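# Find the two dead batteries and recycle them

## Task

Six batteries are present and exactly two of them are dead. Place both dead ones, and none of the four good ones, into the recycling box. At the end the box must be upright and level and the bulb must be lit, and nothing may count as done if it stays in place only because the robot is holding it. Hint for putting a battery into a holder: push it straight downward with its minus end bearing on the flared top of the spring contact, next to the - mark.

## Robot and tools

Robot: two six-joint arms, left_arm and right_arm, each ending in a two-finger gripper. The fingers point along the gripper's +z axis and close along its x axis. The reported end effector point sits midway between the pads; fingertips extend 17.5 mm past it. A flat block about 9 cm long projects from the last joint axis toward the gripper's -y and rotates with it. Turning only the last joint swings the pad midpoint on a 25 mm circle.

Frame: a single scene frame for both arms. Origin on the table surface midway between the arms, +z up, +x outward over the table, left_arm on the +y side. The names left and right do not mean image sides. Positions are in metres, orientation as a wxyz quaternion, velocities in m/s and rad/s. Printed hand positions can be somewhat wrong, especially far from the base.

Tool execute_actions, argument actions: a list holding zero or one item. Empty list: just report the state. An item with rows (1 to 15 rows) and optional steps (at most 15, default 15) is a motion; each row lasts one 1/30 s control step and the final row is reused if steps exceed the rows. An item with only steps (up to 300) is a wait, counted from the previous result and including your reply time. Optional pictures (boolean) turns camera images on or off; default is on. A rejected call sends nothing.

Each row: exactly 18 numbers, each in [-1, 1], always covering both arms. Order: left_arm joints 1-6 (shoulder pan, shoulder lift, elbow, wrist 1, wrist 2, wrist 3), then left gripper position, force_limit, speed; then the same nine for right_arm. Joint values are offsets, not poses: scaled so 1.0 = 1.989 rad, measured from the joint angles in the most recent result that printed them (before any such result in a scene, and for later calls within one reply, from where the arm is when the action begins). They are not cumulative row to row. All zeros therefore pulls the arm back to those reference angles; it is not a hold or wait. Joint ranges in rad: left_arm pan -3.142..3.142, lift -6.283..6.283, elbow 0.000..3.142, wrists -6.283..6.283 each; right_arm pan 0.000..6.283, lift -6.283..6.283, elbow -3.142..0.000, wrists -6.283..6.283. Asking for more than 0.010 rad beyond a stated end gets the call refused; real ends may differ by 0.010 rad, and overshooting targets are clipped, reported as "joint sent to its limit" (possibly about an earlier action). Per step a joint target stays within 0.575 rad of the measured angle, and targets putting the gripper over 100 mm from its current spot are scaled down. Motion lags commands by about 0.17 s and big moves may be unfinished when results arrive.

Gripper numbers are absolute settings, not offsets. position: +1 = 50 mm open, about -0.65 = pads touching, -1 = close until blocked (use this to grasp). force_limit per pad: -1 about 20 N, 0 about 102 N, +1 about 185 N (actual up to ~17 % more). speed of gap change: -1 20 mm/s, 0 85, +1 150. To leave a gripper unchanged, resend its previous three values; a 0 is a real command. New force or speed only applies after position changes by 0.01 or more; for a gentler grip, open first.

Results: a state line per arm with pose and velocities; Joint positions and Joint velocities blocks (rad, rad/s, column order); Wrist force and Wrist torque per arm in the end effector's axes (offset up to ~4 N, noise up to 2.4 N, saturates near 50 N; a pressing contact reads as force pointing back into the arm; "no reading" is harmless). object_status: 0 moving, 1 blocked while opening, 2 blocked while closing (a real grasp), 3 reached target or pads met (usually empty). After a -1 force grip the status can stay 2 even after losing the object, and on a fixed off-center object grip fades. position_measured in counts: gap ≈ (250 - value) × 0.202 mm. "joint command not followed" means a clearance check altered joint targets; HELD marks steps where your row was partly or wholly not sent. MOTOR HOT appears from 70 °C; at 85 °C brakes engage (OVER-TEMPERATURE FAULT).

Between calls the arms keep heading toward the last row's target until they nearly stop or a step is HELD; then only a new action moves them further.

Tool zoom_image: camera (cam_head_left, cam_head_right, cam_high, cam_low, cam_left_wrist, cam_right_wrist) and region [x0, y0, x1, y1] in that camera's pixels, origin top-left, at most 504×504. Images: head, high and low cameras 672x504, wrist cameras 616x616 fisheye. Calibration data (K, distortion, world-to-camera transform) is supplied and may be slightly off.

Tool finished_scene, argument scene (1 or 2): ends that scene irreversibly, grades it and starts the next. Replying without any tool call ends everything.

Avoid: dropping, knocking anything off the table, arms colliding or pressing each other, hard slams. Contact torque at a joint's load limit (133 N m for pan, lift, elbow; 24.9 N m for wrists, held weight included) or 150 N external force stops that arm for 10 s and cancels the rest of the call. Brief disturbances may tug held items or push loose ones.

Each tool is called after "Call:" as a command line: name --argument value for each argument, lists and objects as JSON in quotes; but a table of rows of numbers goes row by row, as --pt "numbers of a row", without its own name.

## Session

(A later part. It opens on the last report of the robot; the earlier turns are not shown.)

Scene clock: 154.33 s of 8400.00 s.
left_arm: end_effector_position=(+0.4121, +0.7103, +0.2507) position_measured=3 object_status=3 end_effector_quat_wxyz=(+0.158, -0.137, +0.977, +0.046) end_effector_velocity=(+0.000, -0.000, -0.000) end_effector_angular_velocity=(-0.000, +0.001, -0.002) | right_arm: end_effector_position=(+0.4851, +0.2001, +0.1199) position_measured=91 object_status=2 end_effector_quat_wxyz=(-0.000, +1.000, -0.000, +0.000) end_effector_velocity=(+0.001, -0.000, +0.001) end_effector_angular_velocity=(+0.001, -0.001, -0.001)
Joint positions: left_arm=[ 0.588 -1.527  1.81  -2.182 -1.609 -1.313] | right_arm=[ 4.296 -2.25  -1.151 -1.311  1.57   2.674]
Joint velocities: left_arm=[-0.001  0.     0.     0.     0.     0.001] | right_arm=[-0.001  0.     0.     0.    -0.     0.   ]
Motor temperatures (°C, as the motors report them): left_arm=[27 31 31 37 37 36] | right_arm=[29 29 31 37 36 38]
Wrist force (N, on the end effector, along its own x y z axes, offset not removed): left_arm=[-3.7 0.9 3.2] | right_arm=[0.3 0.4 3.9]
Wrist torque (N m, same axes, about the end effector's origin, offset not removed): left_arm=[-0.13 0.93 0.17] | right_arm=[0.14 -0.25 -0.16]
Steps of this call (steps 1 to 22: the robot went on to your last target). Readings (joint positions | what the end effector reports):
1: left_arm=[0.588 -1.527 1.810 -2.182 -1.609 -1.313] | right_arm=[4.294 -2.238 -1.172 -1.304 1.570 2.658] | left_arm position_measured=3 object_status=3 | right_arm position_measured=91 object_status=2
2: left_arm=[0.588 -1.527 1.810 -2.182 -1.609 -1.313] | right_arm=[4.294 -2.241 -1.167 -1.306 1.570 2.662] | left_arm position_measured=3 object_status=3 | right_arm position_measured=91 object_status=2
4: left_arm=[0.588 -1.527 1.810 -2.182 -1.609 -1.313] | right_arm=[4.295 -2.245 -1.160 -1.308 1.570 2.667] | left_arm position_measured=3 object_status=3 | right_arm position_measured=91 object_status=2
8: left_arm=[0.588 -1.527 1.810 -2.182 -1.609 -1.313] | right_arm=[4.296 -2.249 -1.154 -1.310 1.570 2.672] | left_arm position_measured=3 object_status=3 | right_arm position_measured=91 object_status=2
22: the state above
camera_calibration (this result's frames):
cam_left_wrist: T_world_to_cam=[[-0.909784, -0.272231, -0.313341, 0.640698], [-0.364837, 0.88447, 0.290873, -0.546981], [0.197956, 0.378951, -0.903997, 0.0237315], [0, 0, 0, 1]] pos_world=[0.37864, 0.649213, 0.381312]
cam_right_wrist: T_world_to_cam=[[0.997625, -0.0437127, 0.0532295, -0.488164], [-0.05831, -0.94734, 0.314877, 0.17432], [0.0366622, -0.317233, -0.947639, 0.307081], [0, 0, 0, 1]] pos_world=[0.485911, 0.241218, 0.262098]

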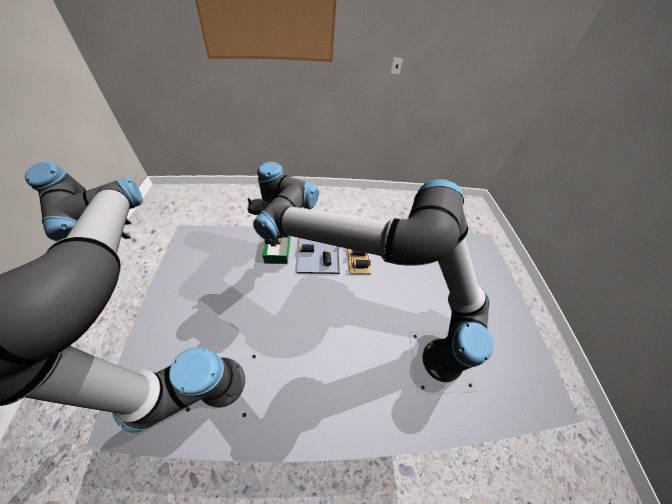

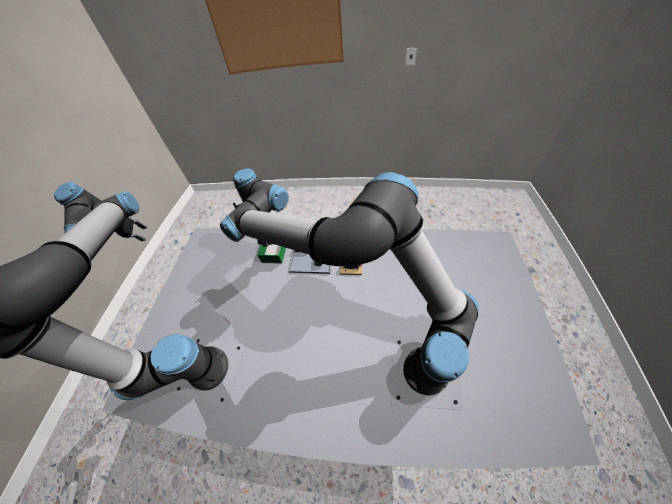

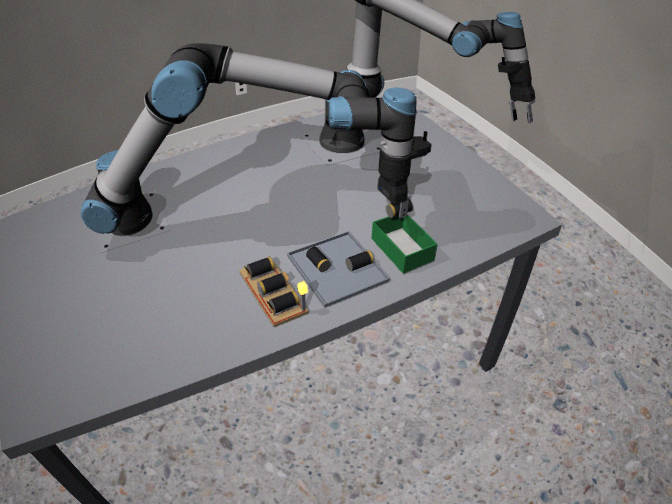

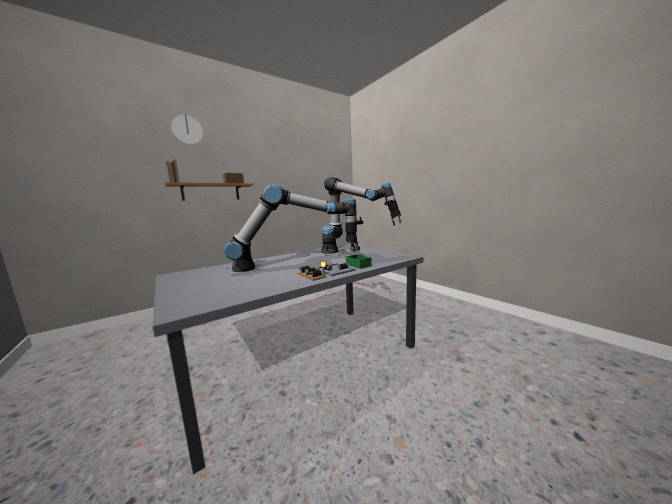

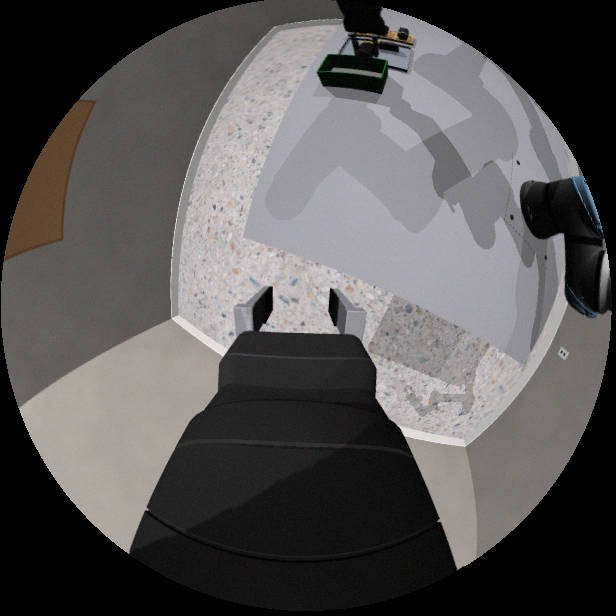

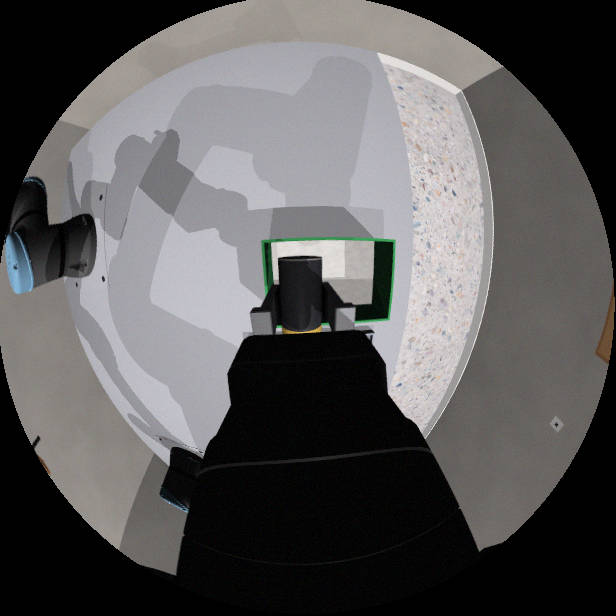

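Call:
execute_actions --actions '[{"rows":[[0,0,0,0,0,0,1,0,0,-0.0053,-0.006,-0.008,0.014,0,-0.0057,-1,-0.3,-0.3],[0,0,0,0,0,0,1,0,0,-0.0053,-0.006,-0.008,0.014,0,-0.0057,-1,-0.3,-0.3],[0,0,0,0,0,0,1,0,0,-0.0053,-0.006,-0.008,0.014,0,-0.0057,-1,-0.3,-0.3],[0,0,0,0,0,0,1,0,0,-0.0053,-0.012,-0.018,0.03,0,-0.0057,-1,-0.3,-0.3],[0,0,0,0,0,0,1,0,0,-0.0053,-0.012,-0.018,0.03,0,-0.0057,-1,-0.3,-0.3],[0,0,0,0,0,0,1,0,0,-0.0053,-0.019,-0.028,0.047,0,-0.0057,-1,-0.3,-0.3],[0,0,0,0,0,0,1,0,0,-0.0053,-0.019,-0.028,0.047,0,-0.0057,-1,-0.3,-0.3],[0,0,0,0,0,0,1,0,0,-0.0053,-0.027,-0.037,0.064,0,-0.0057,-1,-0.3,-0.3],[0,0,0,0,0,0,1,0,0,-0.0053,-0.027,-0.037,0.064,0,-0.0057,-1,-0.3,-0.3],[0,0,0,0,0,0,1,0,0,-0.0053,-0.035,-0.046,0.081,0,-0.0057,-1,-0.3,-0.3],[0,0,0,0,0,0,1,0,0,-0.0053,-0.035,-0.046,0.081,0,-0.0057,-1,-0.3,-0.3],[0,0,0,0,0,0,1,0,0,-0.0053,-0.035,-0.046,0.081,0,-0.0057,-1,-0.3,-0.3],[0,0,0,0,0,0,1,0,0,-0.0053,-0.035,-0.046,0.081,0,-0.0057,-1,-0.3,-0.3],[0,0,0,0,0,0,1,0,0,-0.0053,-0.035,-0.046,0.081,0,-0.0057,-1,-0.3,-0.3],[0,0,0,0,0,0,1,0,0,-0.0053,-0.0409,-0.0518,0.0925,0,-0.0057,-1,-0.3,-0.3]],"steps":15}]' --pictures false

Call:
execute_actions --actions '[{"steps":20}]'

Scene clock: 167.37 s of 8400.00 s.
left_arm: end_effector_position=(+0.4121, +0.7103, +0.2507) position_measured=3 object_status=3 end_effector_quat_wxyz=(+0.158, -0.137, +0.977, +0.046) end_effector_velocity=(-0.000, +0.000, -0.000) end_effector_angular_velocity=(+0.001, +0.001, -0.003) | right_arm: end_effector_position=(+0.4920, +0.1966, +0.0514) position_measured=91 object_status=2 end_effector_quat_wxyz=(+0.000, +1.000, +0.000, +0.000) end_effector_velocity=(+0.000, -0.001, -0.100) end_effector_angular_velocity=(+0.005, -0.002, +0.001)
Joint positions: left_arm=[ 0.588 -1.527  1.81  -2.182 -1.609 -1.313] | right_arm=[ 4.286 -2.31  -1.231 -1.172  1.57   2.663]
Joint velocities: left_arm=[ 0.     0.     0.    -0.    -0.     0.003] | right_arm=[-0.001 -0.093 -0.111  0.21   0.    -0.002]
Motor temperatures (°C, as the motors report them): left_arm=[27 31 31 37 37 36] | right_arm=[29 29 31 37 36 38]
Wrist force (N, on the end effector, along its own x y z axes, offset not removed): left_arm=[-3.3 1.7 0.8] | right_arm=[-0.1 0.3 4.2]
Wrist torque (N m, same axes, about the end effector's origin, offset not removed): left_arm=[0.08 0.85 0.15] | right_arm=[0.23 -0.16 -0.09]
Steps of this call (steps 1 to 15: the robot went on to your last target; steps 16 to 90: nothing new was sent; then 9.53 s passed at rest; steps 91 to 105: all 15 steps of this action). Readings (joint positions | what the end effector reports):
91: left_arm=[0.588 -1.527 1.810 -2.182 -1.609 -1.313] | right_arm=[4.296 -2.250 -1.151 -1.311 1.570 2.674] | left_arm position_measured=3 object_status=3 | right_arm position_measured=91 object_status=2
92: left_arm=[0.588 -1.527 1.810 -2.182 -1.609 -1.313] | right_arm=[4.295 -2.252 -1.152 -1.308 1.570 2.673] | left_arm position_measured=3 object_status=3 | right_arm position_measured=91 object_status=2
94: left_arm=[0.588 -1.527 1.810 -2.182 -1.609 -1.313] | right_arm=[4.292 -2.256 -1.158 -1.298 1.570 2.669] | left_arm position_measured=3 object_status=3 | right_arm position_measured=91 object_status=2
98: left_arm=[0.588 -1.527 1.810 -2.182 -1.609 -1.313] | right_arm=[4.288 -2.272 -1.182 -1.259 1.570 2.664] | left_arm position_measured=3 object_status=3 | right_arm position_measured=91 object_status=2
105: the state above

Scene clock: 168.03 s of 8400.00 s.
left_arm: end_effector_position=(+0.4121, +0.7103, +0.2507) position_measured=3 object_status=3 end_effector_quat_wxyz=(+0.158, -0.137, +0.977, +0.046) end_effector_velocity=(-0.000, -0.000, -0.001) end_effector_angular_velocity=(-0.002, +0.001, +0.002) | right_arm: end_effector_position=(+0.4919, +0.1961, +0.0294) position_measured=91 object_status=2 end_effector_quat_wxyz=(+0.000, +1.000, +0.000, +0.000) end_effector_velocity=(+0.000, -0.001, -0.002) end_effector_angular_velocity=(-0.002, +0.001, -0.000)
Joint positions: left_arm=[ 0.588 -1.527  1.81  -2.182 -1.609 -1.313] | right_arm=[ 4.286 -2.331 -1.254 -1.127  1.57   2.662]
Joint velocities: left_arm=[ 0.     0.001  0.001  0.    -0.    -0.002] | right_arm=[-0.001 -0.002 -0.001  0.    -0.    -0.   ]
Motor temperatures (°C, as the motors report them): left_arm=[27 31 31 37 37 36] | right_arm=[29 29 31 37 36 38]
Wrist force (N, on the end effector, along its own x y z axes, offset not removed): left_arm=[-4.3 0.8 -0.8] | right_arm=[1.3 1.2 2.7]
Wrist torque (N m, same axes, about the end effector's origin, offset not removed): left_arm=[-0.19 1.04 0.25] | right_arm=[0.30 -0.35 -0.14]
Steps of this call (steps 1 to 20: the robot went on to your last target). Readings (joint positions | what the end effector reports):
1: left_arm=[0.588 -1.527 1.810 -2.182 -1.609 -1.313] | right_arm=[4.286 -2.314 -1.235 -1.164 1.570 2.663] | left_arm position_measured=3 object_status=3 | right_arm position_measured=91 object_status=2
2: left_arm=[0.588 -1.527 1.810 -2.182 -1.609 -1.313] | right_arm=[4.286 -2.318 -1.239 -1.155 1.570 2.663] | left_arm position_measured=3 object_status=3 | right_arm position_measured=91 object_status=2
4: left_arm=[0.588 -1.527 1.810 -2.182 -1.609 -1.313] | right_arm=[4.286 -2.324 -1.246 -1.143 1.570 2.663] | left_arm position_measured=3 object_status=3 | right_arm position_measured=91 object_status=2
8: left_arm=[0.588 -1.527 1.810 -2.182 -1.609 -1.313] | right_arm=[4.286 -2.329 -1.251 -1.132 1.570 2.662] | left_arm position_measured=3 object_status=3 | right_arm position_measured=91 object_status=2
20: the state above
camera_calibration (this result's frames):
cam_left_wrist: T_world_to_cam=[[-0.909784, -0.272231, -0.313341, 0.640698], [-0.364837, 0.88447, 0.290874, -0.546981], [0.197956, 0.378951, -0.903997, 0.0237314], [0, 0, 0, 1]] pos_world=[0.37864, 0.649213, 0.381312]
cam_right_wrist: T_world_to_cam=[[0.997669, -0.0429005, 0.053066, -0.490475], [-0.0575002, -0.947274, 0.315224, 0.199062], [0.0367448, -0.317541, -0.947532, 0.219806], [0, 0, 0, 1]] pos_world=[0.492701, 0.237322, 0.171551]

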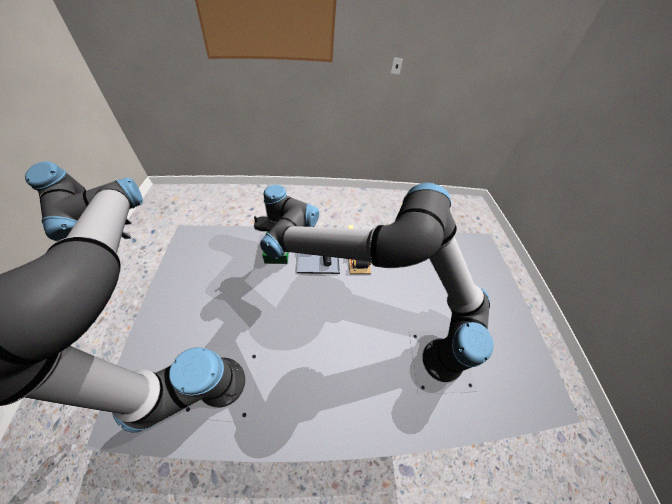

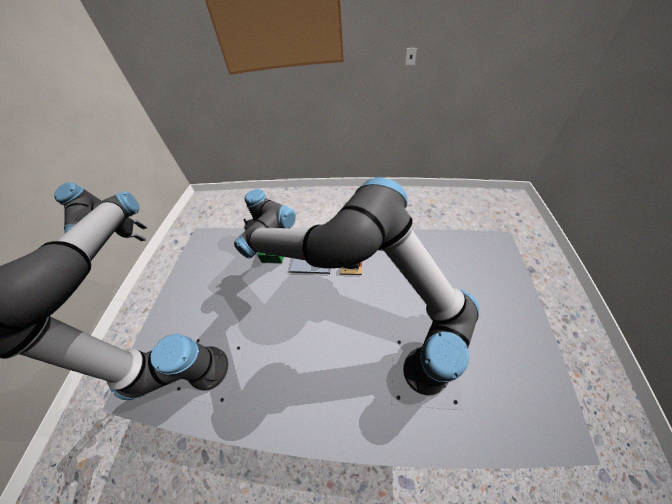

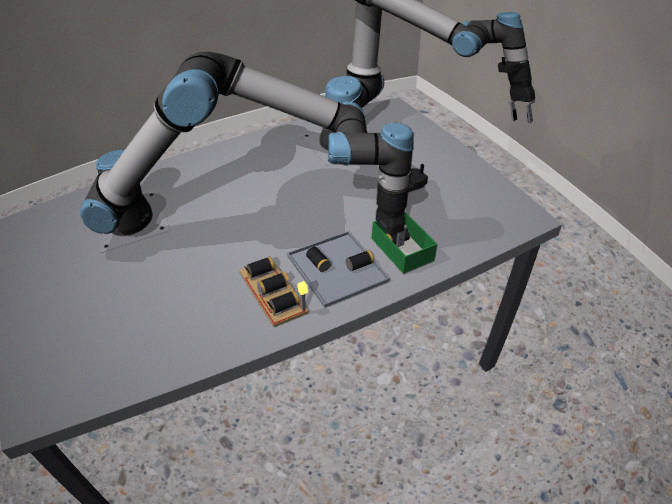

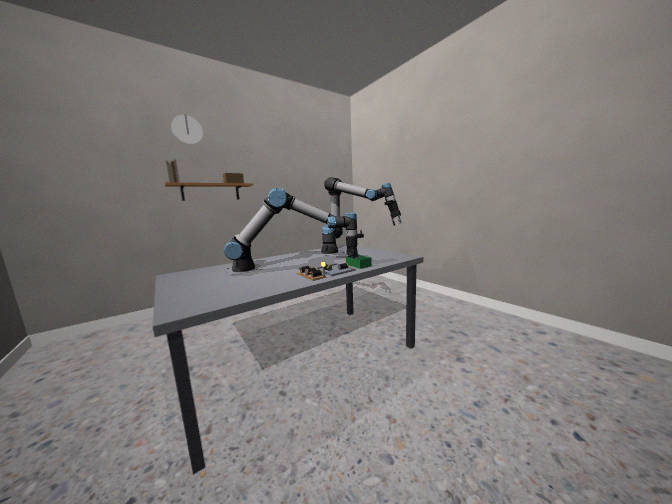

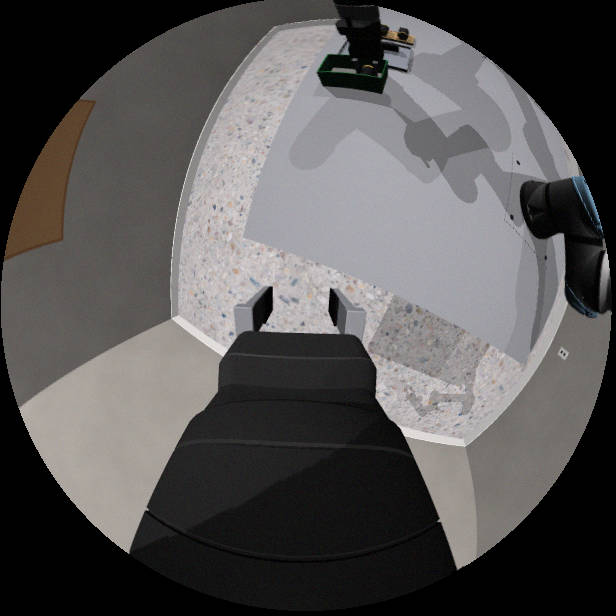

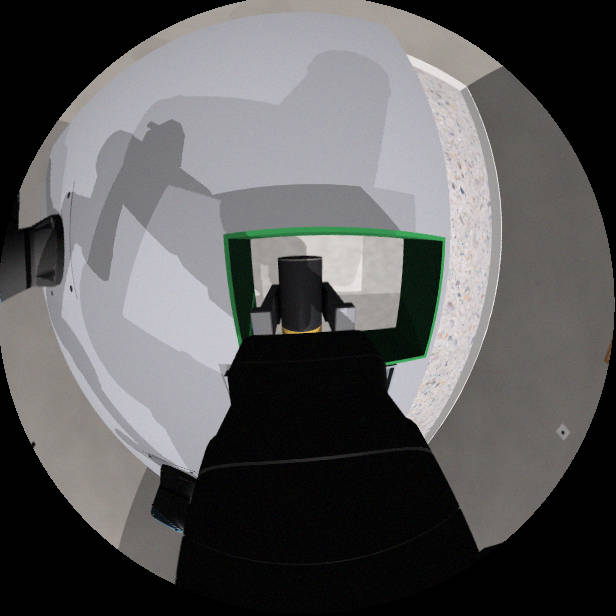

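Call:
execute_actions --actions '[]' --pictures false

Call:
execute_actions --actions '[{"rows":[[0,0,0,0,0,0,1,0,0,0,0,0,0,0,0,0.72,-0.3,-0.3]],"steps":15}]' --pictures false

Call:
execute_actions --actions '[{"rows":[[0,0,0,0,0,0,1,0,0,0,0.0409,0.0518,-0.0925,0,0,0.72,-0.3,-0.3]],"steps":15}]' --pictures false

Call:
execute_actions --actions '[{"steps":20}]'

Scene clock: 180.13 s of 8400.00 s.
left_arm: end_effector_position=(+0.4121, +0.7103, +0.2507) position_measured=3 object_status=3 end_effector_quat_wxyz=(+0.158, -0.137, +0.977, +0.046) end_effector_velocity=(+0.000, -0.000, -0.001) end_effector_angular_velocity=(-0.001, +0.001, +0.000) | right_arm: end_effector_position=(+0.4919, +0.1961, +0.0293) position_measured=91 object_status=2 end_effector_quat_wxyz=(+0.000, +1.000, +0.000, +0.000) end_effector_velocity=(-0.001, +0.001, +0.000) end_effector_angular_velocity=(+0.000, +0.000, +0.001)
Joint positions: left_arm=[ 0.588 -1.527  1.81  -2.182 -1.609 -1.313] | right_arm=[ 4.286 -2.332 -1.254 -1.127  1.57   2.662]
Joint velocities: left_arm=[-0.001  0.001  0.    -0.     0.    -0.001] | right_arm=[ 0.001  0.001  0.    -0.001  0.     0.   ]
Motor temperatures (°C, as the motors report them): left_arm=[27 31 31 37 37 36] | right_arm=[29 29 31 37 36 38]
Wrist force (N, on the end effector, along its own x y z axes, offset not removed): left_arm=[-1.7 0.5 1.1] | right_arm=[0.6 0.2 3.5]
Wrist torque (N m, same axes, about the end effector's origin, offset not removed): left_arm=[-0.10 0.48 0.10] | right_arm=[0.15 -0.26 -0.16]
Steps of this call (steps 1 to 15: the robot went on to your last target; steps 16 to 90: nothing new was sent; then 9.10 s passed at rest). Readings (joint positions | what the end effector reports):
1: left_arm=[0.588 -1.527 1.810 -2.182 -1.609 -1.313] | right_arm=[4.286 -2.332 -1.254 -1.127 1.570 2.662] | left_arm position_measured=3 object_status=3 | right_arm position_measured=91 object_status=2
2: left_arm=[0.588 -1.527 1.810 -2.182 -1.609 -1.313] | right_arm=[4.286 -2.332 -1.254 -1.127 1.570 2.662] | left_arm position_measured=3 object_status=3 | right_arm position_measured=91 object_status=2
4: left_arm=[0.588 -1.527 1.810 -2.182 -1.609 -1.313] | right_arm=[4.286 -2.332 -1.254 -1.127 1.570 2.662] | left_arm position_measured=3 object_status=3 | right_arm position_measured=91 object_status=2
8: left_arm=[0.588 -1.527 1.810 -2.182 -1.609 -1.313] | right_arm=[4.286 -2.332 -1.254 -1.127 1.570 2.662] | left_arm position_measured=3 object_status=3 | right_arm position_measured=91 object_status=2
90: the state above
All arms were judged still, so your last target was given up. Only a new action makes them travel on or press farther. Fingers that are still opening or closing keep moving.

Scene clock: 180.63 s of 8400.00 s.
left_arm: end_effector_position=(+0.4121, +0.7103, +0.2507) position_measured=3 object_status=3 end_effector_quat_wxyz=(+0.158, -0.137, +0.977, +0.046) end_effector_velocity=(+0.000, +0.000, +0.000) end_effector_angular_velocity=(-0.000, +0.000, +0.000) | right_arm: end_effector_position=(+0.4919, +0.1961, +0.0293) position_measured=45 object_status=3 end_effector_quat_wxyz=(+0.000, +1.000, +0.000, +0.000) end_effector_velocity=(+0.001, -0.001, +0.001) end_effector_angular_velocity=(+0.001, -0.000, -0.002)
Joint positions: left_arm=[ 0.588 -1.527  1.81  -2.182 -1.609 -1.313] | right_arm=[ 4.286 -2.332 -1.254 -1.127  1.57   2.662]
Joint velocities: left_arm=[ 0.     0.    -0.001  0.     0.    -0.   ] | right_arm=[-0.002  0.001  0.     0.     0.    -0.   ]
Motor temperatures (°C, as the motors report them): left_arm=[27 31 31 37 37 36] | right_arm=[29 29 31 37 36 38]
Wrist force (N, on the end effector, along its own x y z axes, offset not removed): left_arm=[-0.6 -0.3 2.6] | right_arm=[-0.3 1.4 2.5]
Wrist torque (N m, same axes, about the end effector's origin, offset not removed): left_arm=[-0.35 0.20 0.04] | right_arm=[0.36 -0.08 -0.15]
Steps of this call (steps 1 to 15: all 15 steps of this action). Readings (joint positions | what the end effector reports):
1: left_arm=[0.588 -1.527 1.810 -2.182 -1.609 -1.313] | right_arm=[4.286 -2.332 -1.254 -1.127 1.570 2.662] | left_arm position_measured=3 object_status=3 | right_arm position_measured=88 object_status=0
2: left_arm=[0.588 -1.527 1.810 -2.182 -1.609 -1.313] | right_arm=[4.286 -2.332 -1.254 -1.127 1.570 2.662] | left_arm position_measured=3 object_status=3 | right_arm position_measured=77 object_status=0
4: left_arm=[0.588 -1.527 1.810 -2.182 -1.609 -1.313] | right_arm=[4.286 -2.332 -1.254 -1.127 1.570 2.662] | left_arm position_measured=3 object_status=3 | right_arm position_measured=55 object_status=0
8: left_arm=[0.588 -1.527 1.810 -2.182 -1.609 -1.313] | right_arm=[4.286 -2.332 -1.254 -1.127 1.570 2.662] | left_arm position_measured=3 object_status=3 | right_arm position_measured=45 object_status=0
15: the state above

Scene clock: 181.13 s of 8400.00 s.
left_arm: end_effector_position=(+0.4121, +0.7103, +0.2507) position_measured=3 object_status=3 end_effector_quat_wxyz=(+0.158, -0.137, +0.977, +0.046) end_effector_velocity=(-0.000, +0.000, +0.001) end_effector_angular_velocity=(+0.000, -0.001, +0.001) | right_arm: end_effector_position=(+0.4916, +0.1956, +0.1176) position_measured=45 object_status=3 end_effector_quat_wxyz=(-0.000, +1.000, +0.000, +0.001) end_effector_velocity=(-0.001, -0.003, +0.019) end_effector_angular_velocity=(-0.004, +0.002, -0.001)
Joint positions: left_arm=[ 0.588 -1.527  1.81  -2.182 -1.609 -1.313] | right_arm=[ 4.286 -2.252 -1.154 -1.305  1.57   2.662]
Joint velocities: left_arm=[ 0.001 -0.001  0.     0.001 -0.     0.   ] | right_arm=[-0.     0.017  0.023 -0.045  0.     0.   ]
Motor temperatures (°C, as the motors report them): left_arm=[27 31 31 37 37 36] | right_arm=[29 29 31 37 36 38]
Wrist force (N, on the end effector, along its own x y z axes, offset not removed): left_arm=[-0.3 1.2 -0.8] | right_arm=[-0.5 0.8 1.6]
Wrist torque (N m, same axes, about the end effector's origin, offset not removed): left_arm=[-0.13 0.14 0.33] | right_arm=[0.24 -0.10 -0.06]
Steps of this call (steps 1 to 15: all 15 steps of this action). Readings (joint positions | what the end effector reports):
1: left_arm=[0.588 -1.527 1.810 -2.182 -1.609 -1.313] | right_arm=[4.286 -2.332 -1.254 -1.127 1.570 2.662] | left_arm position_measured=3 object_status=3 | right_arm position_measured=45 object_status=3
2: left_arm=[0.588 -1.527 1.810 -2.182 -1.609 -1.313] | right_arm=[4.286 -2.327 -1.249 -1.133 1.570 2.662] | left_arm position_measured=3 object_status=3 | right_arm position_measured=45 object_status=3
4: left_arm=[0.588 -1.527 1.810 -2.182 -1.609 -1.313] | right_arm=[4.286 -2.298 -1.214 -1.184 1.570 2.662] | left_arm position_measured=3 object_status=3 | right_arm position_measured=45 object_status=3
8: left_arm=[0.588 -1.527 1.810 -2.182 -1.609 -1.313] | right_arm=[4.286 -2.265 -1.171 -1.270 1.570 2.662] | left_arm position_measured=3 object_status=3 | right_arm position_measured=45 object_status=3
15: the state above

Scene clock: 181.80 s of 8400.00 s.
left_arm: end_effector_position=(+0.4121, +0.7103, +0.2507) position_measured=3 object_status=3 end_effector_quat_wxyz=(+0.158, -0.137, +0.977, +0.046) end_effector_velocity=(-0.000, -0.000, -0.000) end_effector_angular_velocity=(+0.000, +0.001, -0.002) | right_arm: end_effector_position=(+0.4915, +0.1952, +0.1199) position_measured=45 object_status=3 end_effector_quat_wxyz=(-0.000, +1.000, +0.000, +0.000) end_effector_velocity=(+0.000, +0.000, -0.000) end_effector_angular_velocity=(+0.000, -0.000, -0.000)
Joint positions: left_arm=[ 0.588 -1.527  1.81  -2.182 -1.609 -1.313] | right_arm=[ 4.286 -2.25  -1.151 -1.311  1.57   2.662]
Joint velocities: left_arm=[-0.     0.     0.001  0.     0.     0.002] | right_arm=[-0.    -0.     0.     0.001  0.    -0.   ]
Motor temperatures (°C, as the motors report them): left_arm=[27 31 31 37 37 36] | right_arm=[29 29 31 37 36 38]
Wrist force (N, on the end effector, along its own x y z axes, offset not removed): left_arm=[-1.9 -0.1 3.6] | right_arm=[-1.3 -1.7 0.6]
Wrist torque (N m, same axes, about the end effector's origin, offset not removed): left_arm=[-0.29 0.62 0.19] | right_arm=[-0.26 0.00 -0.06]
Steps of this call (steps 1 to 15: the robot went on to your last target; steps 16 to 20: nothing new was sent). Readings (joint positions | what the end effector reports):
1: left_arm=[0.588 -1.527 1.810 -2.182 -1.609 -1.313] | right_arm=[4.286 -2.252 -1.153 -1.307 1.570 2.662] | left_arm position_measured=3 object_status=3 | right_arm position_measured=45 object_status=3
2: left_arm=[0.588 -1.527 1.810 -2.182 -1.609 -1.313] | right_arm=[4.286 -2.251 -1.152 -1.308 1.570 2.662] | left_arm position_measured=3 object_status=3 | right_arm position_measured=45 object_status=3
4: left_arm=[0.588 -1.527 1.810 -2.182 -1.609 -1.313] | right_arm=[4.286 -2.251 -1.152 -1.309 1.570 2.662] | left_arm position_measured=3 object_status=3 | right_arm position_measured=45 object_status=3
8: left_arm=[0.588 -1.527 1.810 -2.182 -1.609 -1.313] | right_arm=[4.286 -2.250 -1.151 -1.310 1.570 2.662] | left_arm position_measured=3 object_status=3 | right_arm position_measured=45 object_status=3
20: the state above
All arms were judged still, so your last target was given up. Only a new action makes them travel on or press farther. Fingers that are still opening or closing keep moving.
camera_calibration (this result's frames):
cam_left_wrist: T_world_to_cam=[[-0.909784, -0.272231, -0.313341, 0.640698], [-0.364837, 0.88447, 0.290874, -0.546981], [0.197956, 0.378951, -0.903997, 0.0237314], [0, 0, 0, 1]] pos_world=[0.37864, 0.649213, 0.381312]
cam_right_wrist: T_world_to_cam=[[0.997658, -0.0429346, 0.053239, -0.494877], [-0.0575738, -0.947387, 0.314869, 0.169755], [0.0369192, -0.317197, -0.947641, 0.305174], [0, 0, 0, 1]] pos_world=[0.492225, 0.236376, 0.262092]

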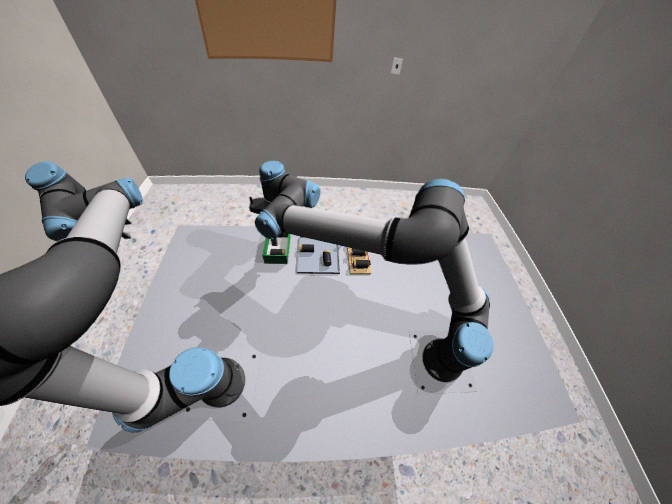

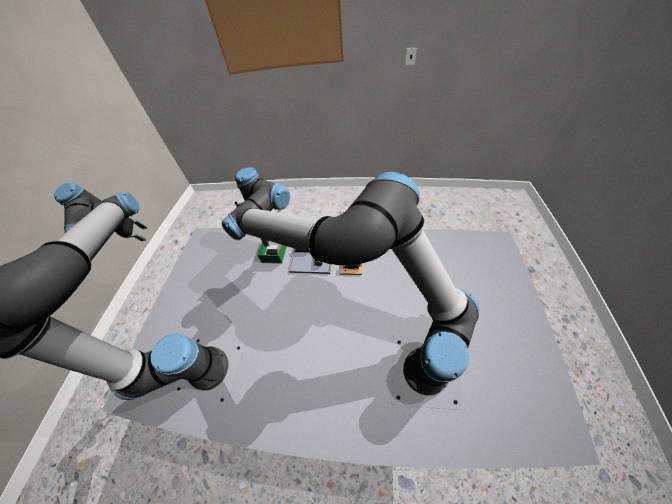

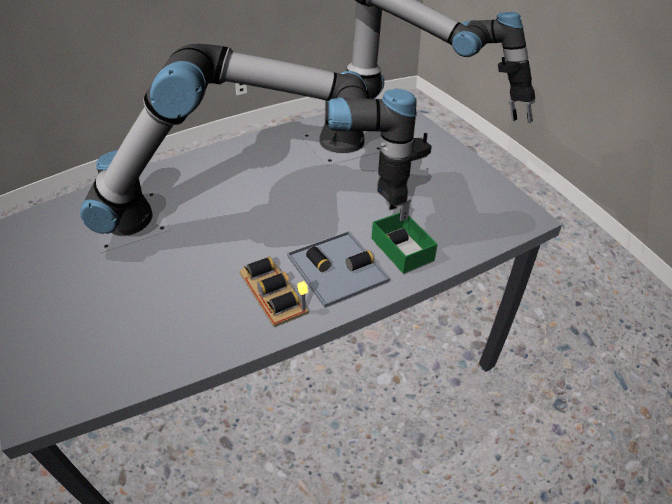

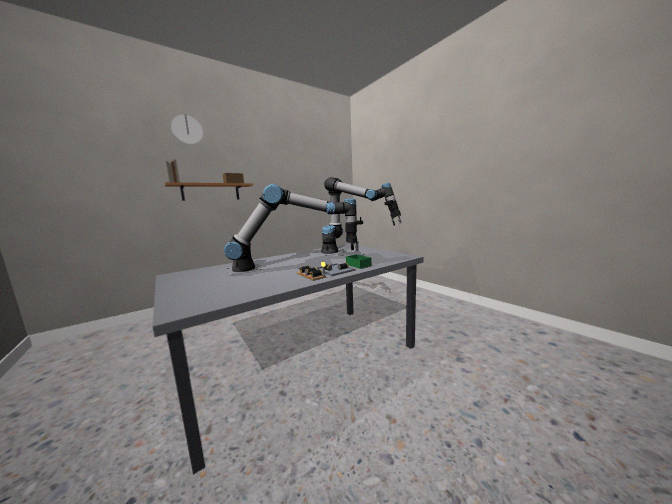

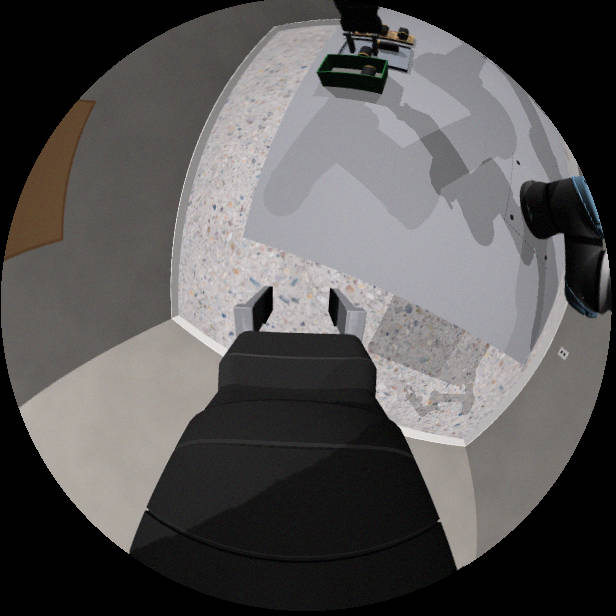

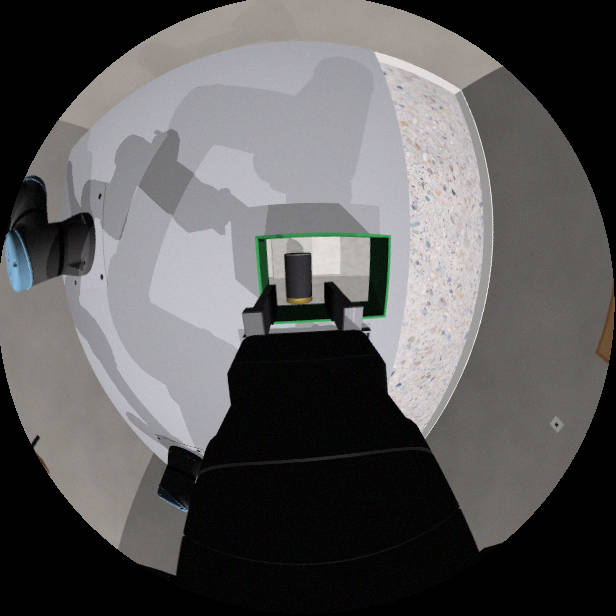

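Call:
execute_actions --actions '[{"rows":[[0,0,0,0,0,0,1,0,0,-0.0394,0.1891,-0.3213,0.132,0,0.7509,0.74,-0.3,-0.3]],"steps":15}]' --pictures false

Call:
execute_actions --actions '[{"steps":40}]'

Call:
zoom_image --camera "cam_right_wrist" --region '[200, 190, 400, 340]'

Scene clock: 187.23 s of 8400.00 s.
left_arm: end_effector_position=(+0.4121, +0.7103, +0.2507) position_measured=3 object_status=3 end_effector_quat_wxyz=(+0.158, -0.137, +0.977, +0.046) end_effector_velocity=(-0.000, -0.000, -0.000) end_effector_angular_velocity=(-0.001, +0.000, +0.001) | right_arm: end_effector_position=(+0.4725, +0.0216, +0.1097) position_measured=42 object_status=3 end_effector_quat_wxyz=(-0.007, +0.906, -0.423, +0.001) end_effector_velocity=(-0.051, -0.266, -0.085) end_effector_angular_velocity=(-0.082, +0.091, -2.616)
Joint positions: left_arm=[ 0.588 -1.527  1.81  -2.182 -1.609 -1.313] | right_arm=[ 4.214 -1.913 -1.712 -1.074  1.57   3.465]
Joint velocities: left_arm=[-0.    -0.     0.     0.001 -0.    -0.001] | right_arm=[-0.058  0.329 -0.664  0.216  0.     2.558]
Motor temperatures (°C, as the motors report them): left_arm=[27 31 31 37 37 36] | right_arm=[29 29 31 37 36 38]
Wrist force (N, on the end effector, along its own x y z axes, offset not removed): left_arm=[2.2 0.8 0.4] | right_arm=[1.7 3.4 3.0]
Wrist torque (N m, same axes, about the end effector's origin, offset not removed): left_arm=[-0.16 -0.11 0.03] | right_arm=[0.56 -0.41 -0.22]
Steps of this call (steps 1 to 90: nothing new was sent; then 1.93 s passed at rest; steps 91 to 105: all 15 steps of this action). Readings (joint positions | what the end effector reports):
91: left_arm=[0.588 -1.527 1.810 -2.182 -1.609 -1.313] | right_arm=[4.286 -2.250 -1.151 -1.311 1.570 2.662] | left_arm position_measured=3 object_status=3 | right_arm position_measured=44 object_status=0
92: left_arm=[0.588 -1.527 1.810 -2.182 -1.609 -1.313] | right_arm=[4.282 -2.244 -1.157 -1.305 1.570 2.668] | left_arm position_measured=3 object_status=3 | right_arm position_measured=42 object_status=0
94: left_arm=[0.588 -1.527 1.810 -2.182 -1.609 -1.313] | right_arm=[4.265 -2.188 -1.217 -1.258 1.570 2.728] | left_arm position_measured=3 object_status=3 | right_arm position_measured=42 object_status=0
98: left_arm=[0.588 -1.527 1.810 -2.182 -1.609 -1.313] | right_arm=[4.241 -2.060 -1.429 -1.172 1.570 2.949] | left_arm position_measured=3 object_status=3 | right_arm position_measured=42 object_status=3
105: the state above

Scene clock: 188.57 s of 8400.00 s.
left_arm: end_effector_position=(+0.4121, +0.7103, +0.2507) position_measured=3 object_status=3 end_effector_quat_wxyz=(+0.158, -0.137, +0.977, +0.046) end_effector_velocity=(+0.000, -0.000, -0.000) end_effector_angular_velocity=(-0.001, +0.000, +0.001) | right_arm: end_effector_position=(+0.4672, -0.0200, +0.0998) position_measured=42 object_status=3 end_effector_quat_wxyz=(-0.000, +0.707, -0.707, +0.000) end_effector_velocity=(+0.000, +0.001, +0.001) end_effector_angular_velocity=(+0.003, -0.002, +0.000)
Joint positions: left_arm=[ 0.588 -1.527  1.81  -2.182 -1.609 -1.313] | right_arm=[ 4.208 -1.874 -1.79  -1.048  1.57   4.156]
Joint velocities: left_arm=[-0.     0.     0.     0.     0.    -0.002] | right_arm=[ 0.     0.001 -0.     0.003  0.     0.   ]
Motor temperatures (°C, as the motors report them): left_arm=[27 31 31 37 37 36] | right_arm=[29 29 31 37 36 38]
Wrist force (N, on the end effector, along its own x y z axes, offset not removed): left_arm=[-1.2 -1.4 4.9] | right_arm=[-0.7 0.0 2.9]
Wrist torque (N m, same axes, about the end effector's origin, offset not removed): left_arm=[-0.43 0.36 0.15] | right_arm=[0.14 0.02 -0.18]
Steps of this call (steps 1 to 40: the robot went on to your last target). Readings (joint positions | what the end effector reports):
1: left_arm=[0.588 -1.527 1.810 -2.182 -1.609 -1.313] | right_arm=[4.213 -1.903 -1.731 -1.068 1.570 3.553] | left_arm position_measured=3 object_status=3 | right_arm position_measured=42 object_status=3
2: left_arm=[0.588 -1.527 1.810 -2.182 -1.609 -1.313] | right_arm=[4.211 -1.896 -1.746 -1.063 1.570 3.641] | left_arm position_measured=3 object_status=3 | right_arm position_measured=42 object_status=3
4: left_arm=[0.588 -1.527 1.810 -2.182 -1.609 -1.313] | right_arm=[4.210 -1.887 -1.765 -1.056 1.570 3.814] | left_arm position_measured=3 object_status=3 | right_arm position_measured=42 object_status=3
8: left_arm=[0.588 -1.527 1.810 -2.182 -1.609 -1.313] | right_arm=[4.208 -1.878 -1.782 -1.051 1.570 4.044] | left_arm position_measured=3 object_status=3 | right_arm position_measured=42 object_status=3
40: the state above
camera_calibration (this result's frames):
cam_left_wrist: T_world_to_cam=[[-0.909784, -0.272231, -0.313341, 0.640698], [-0.364837, 0.88447, 0.290874, -0.546981], [0.197956, 0.378951, -0.903997, 0.0237315], [0, 0, 0, 1]] pos_world=[0.37864, 0.649213, 0.381313]
cam_right_wrist: T_world_to_cam=[[-0.0437876, -0.997651, 0.0526809, -0.0113412], [-0.947514, 0.0581875, 0.314373, 0.4067], [-0.3167, -0.0361503, -0.947837, 0.389589], [0, 0, 0, 1]] pos_world=[0.508241, -0.0208957, 0.242008]

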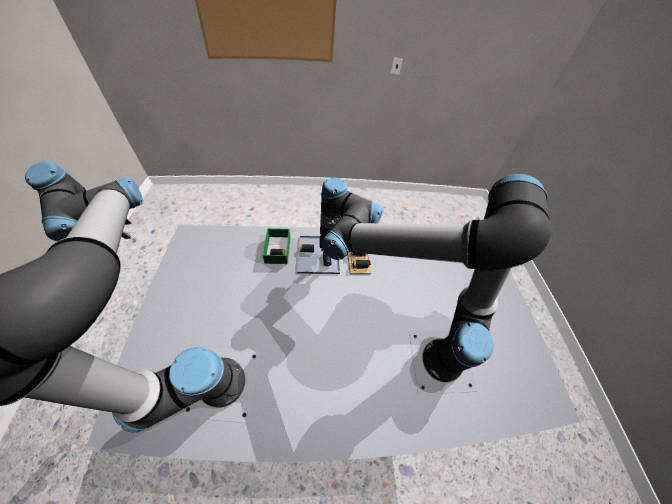

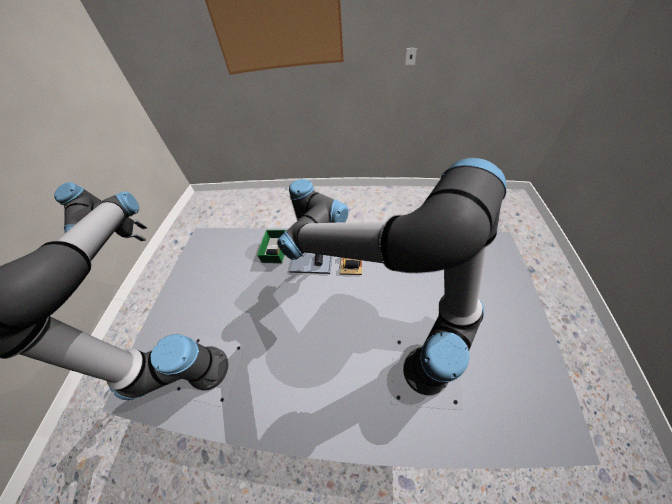

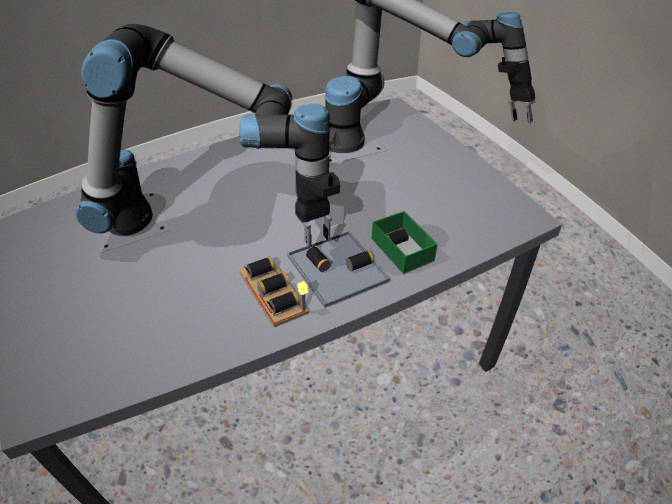

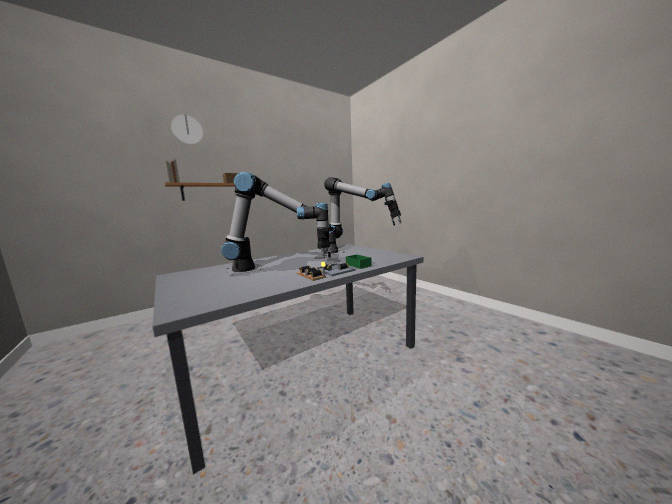

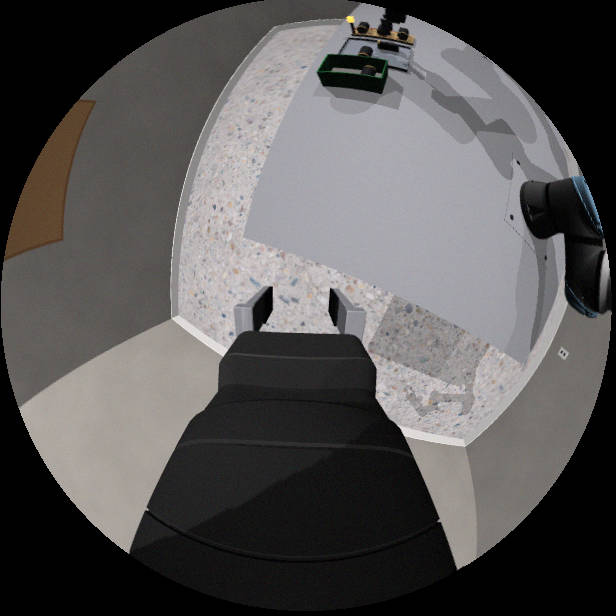

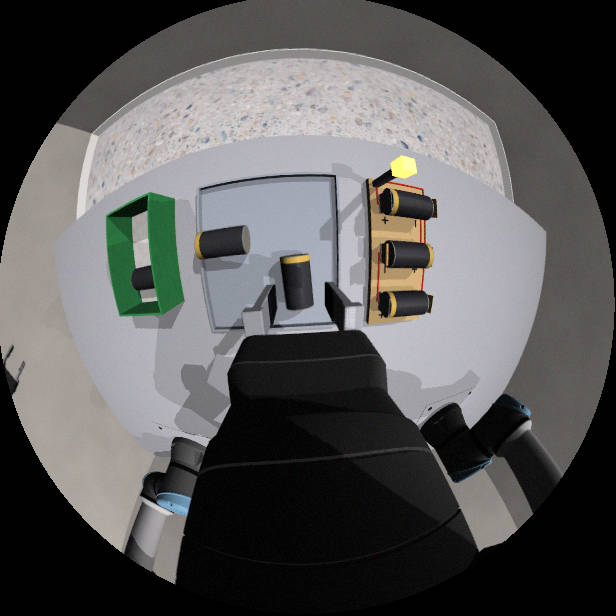

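Region (200, 190, 400, 340) of cam_right_wrist's 616x616 image, scaled by 2.520, with more detail than that image has; it fills the top 378 rows of this view, and the rest is white.

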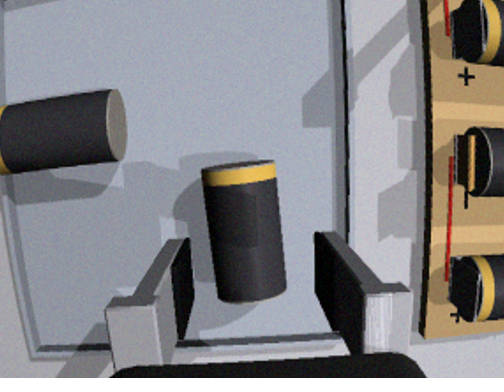

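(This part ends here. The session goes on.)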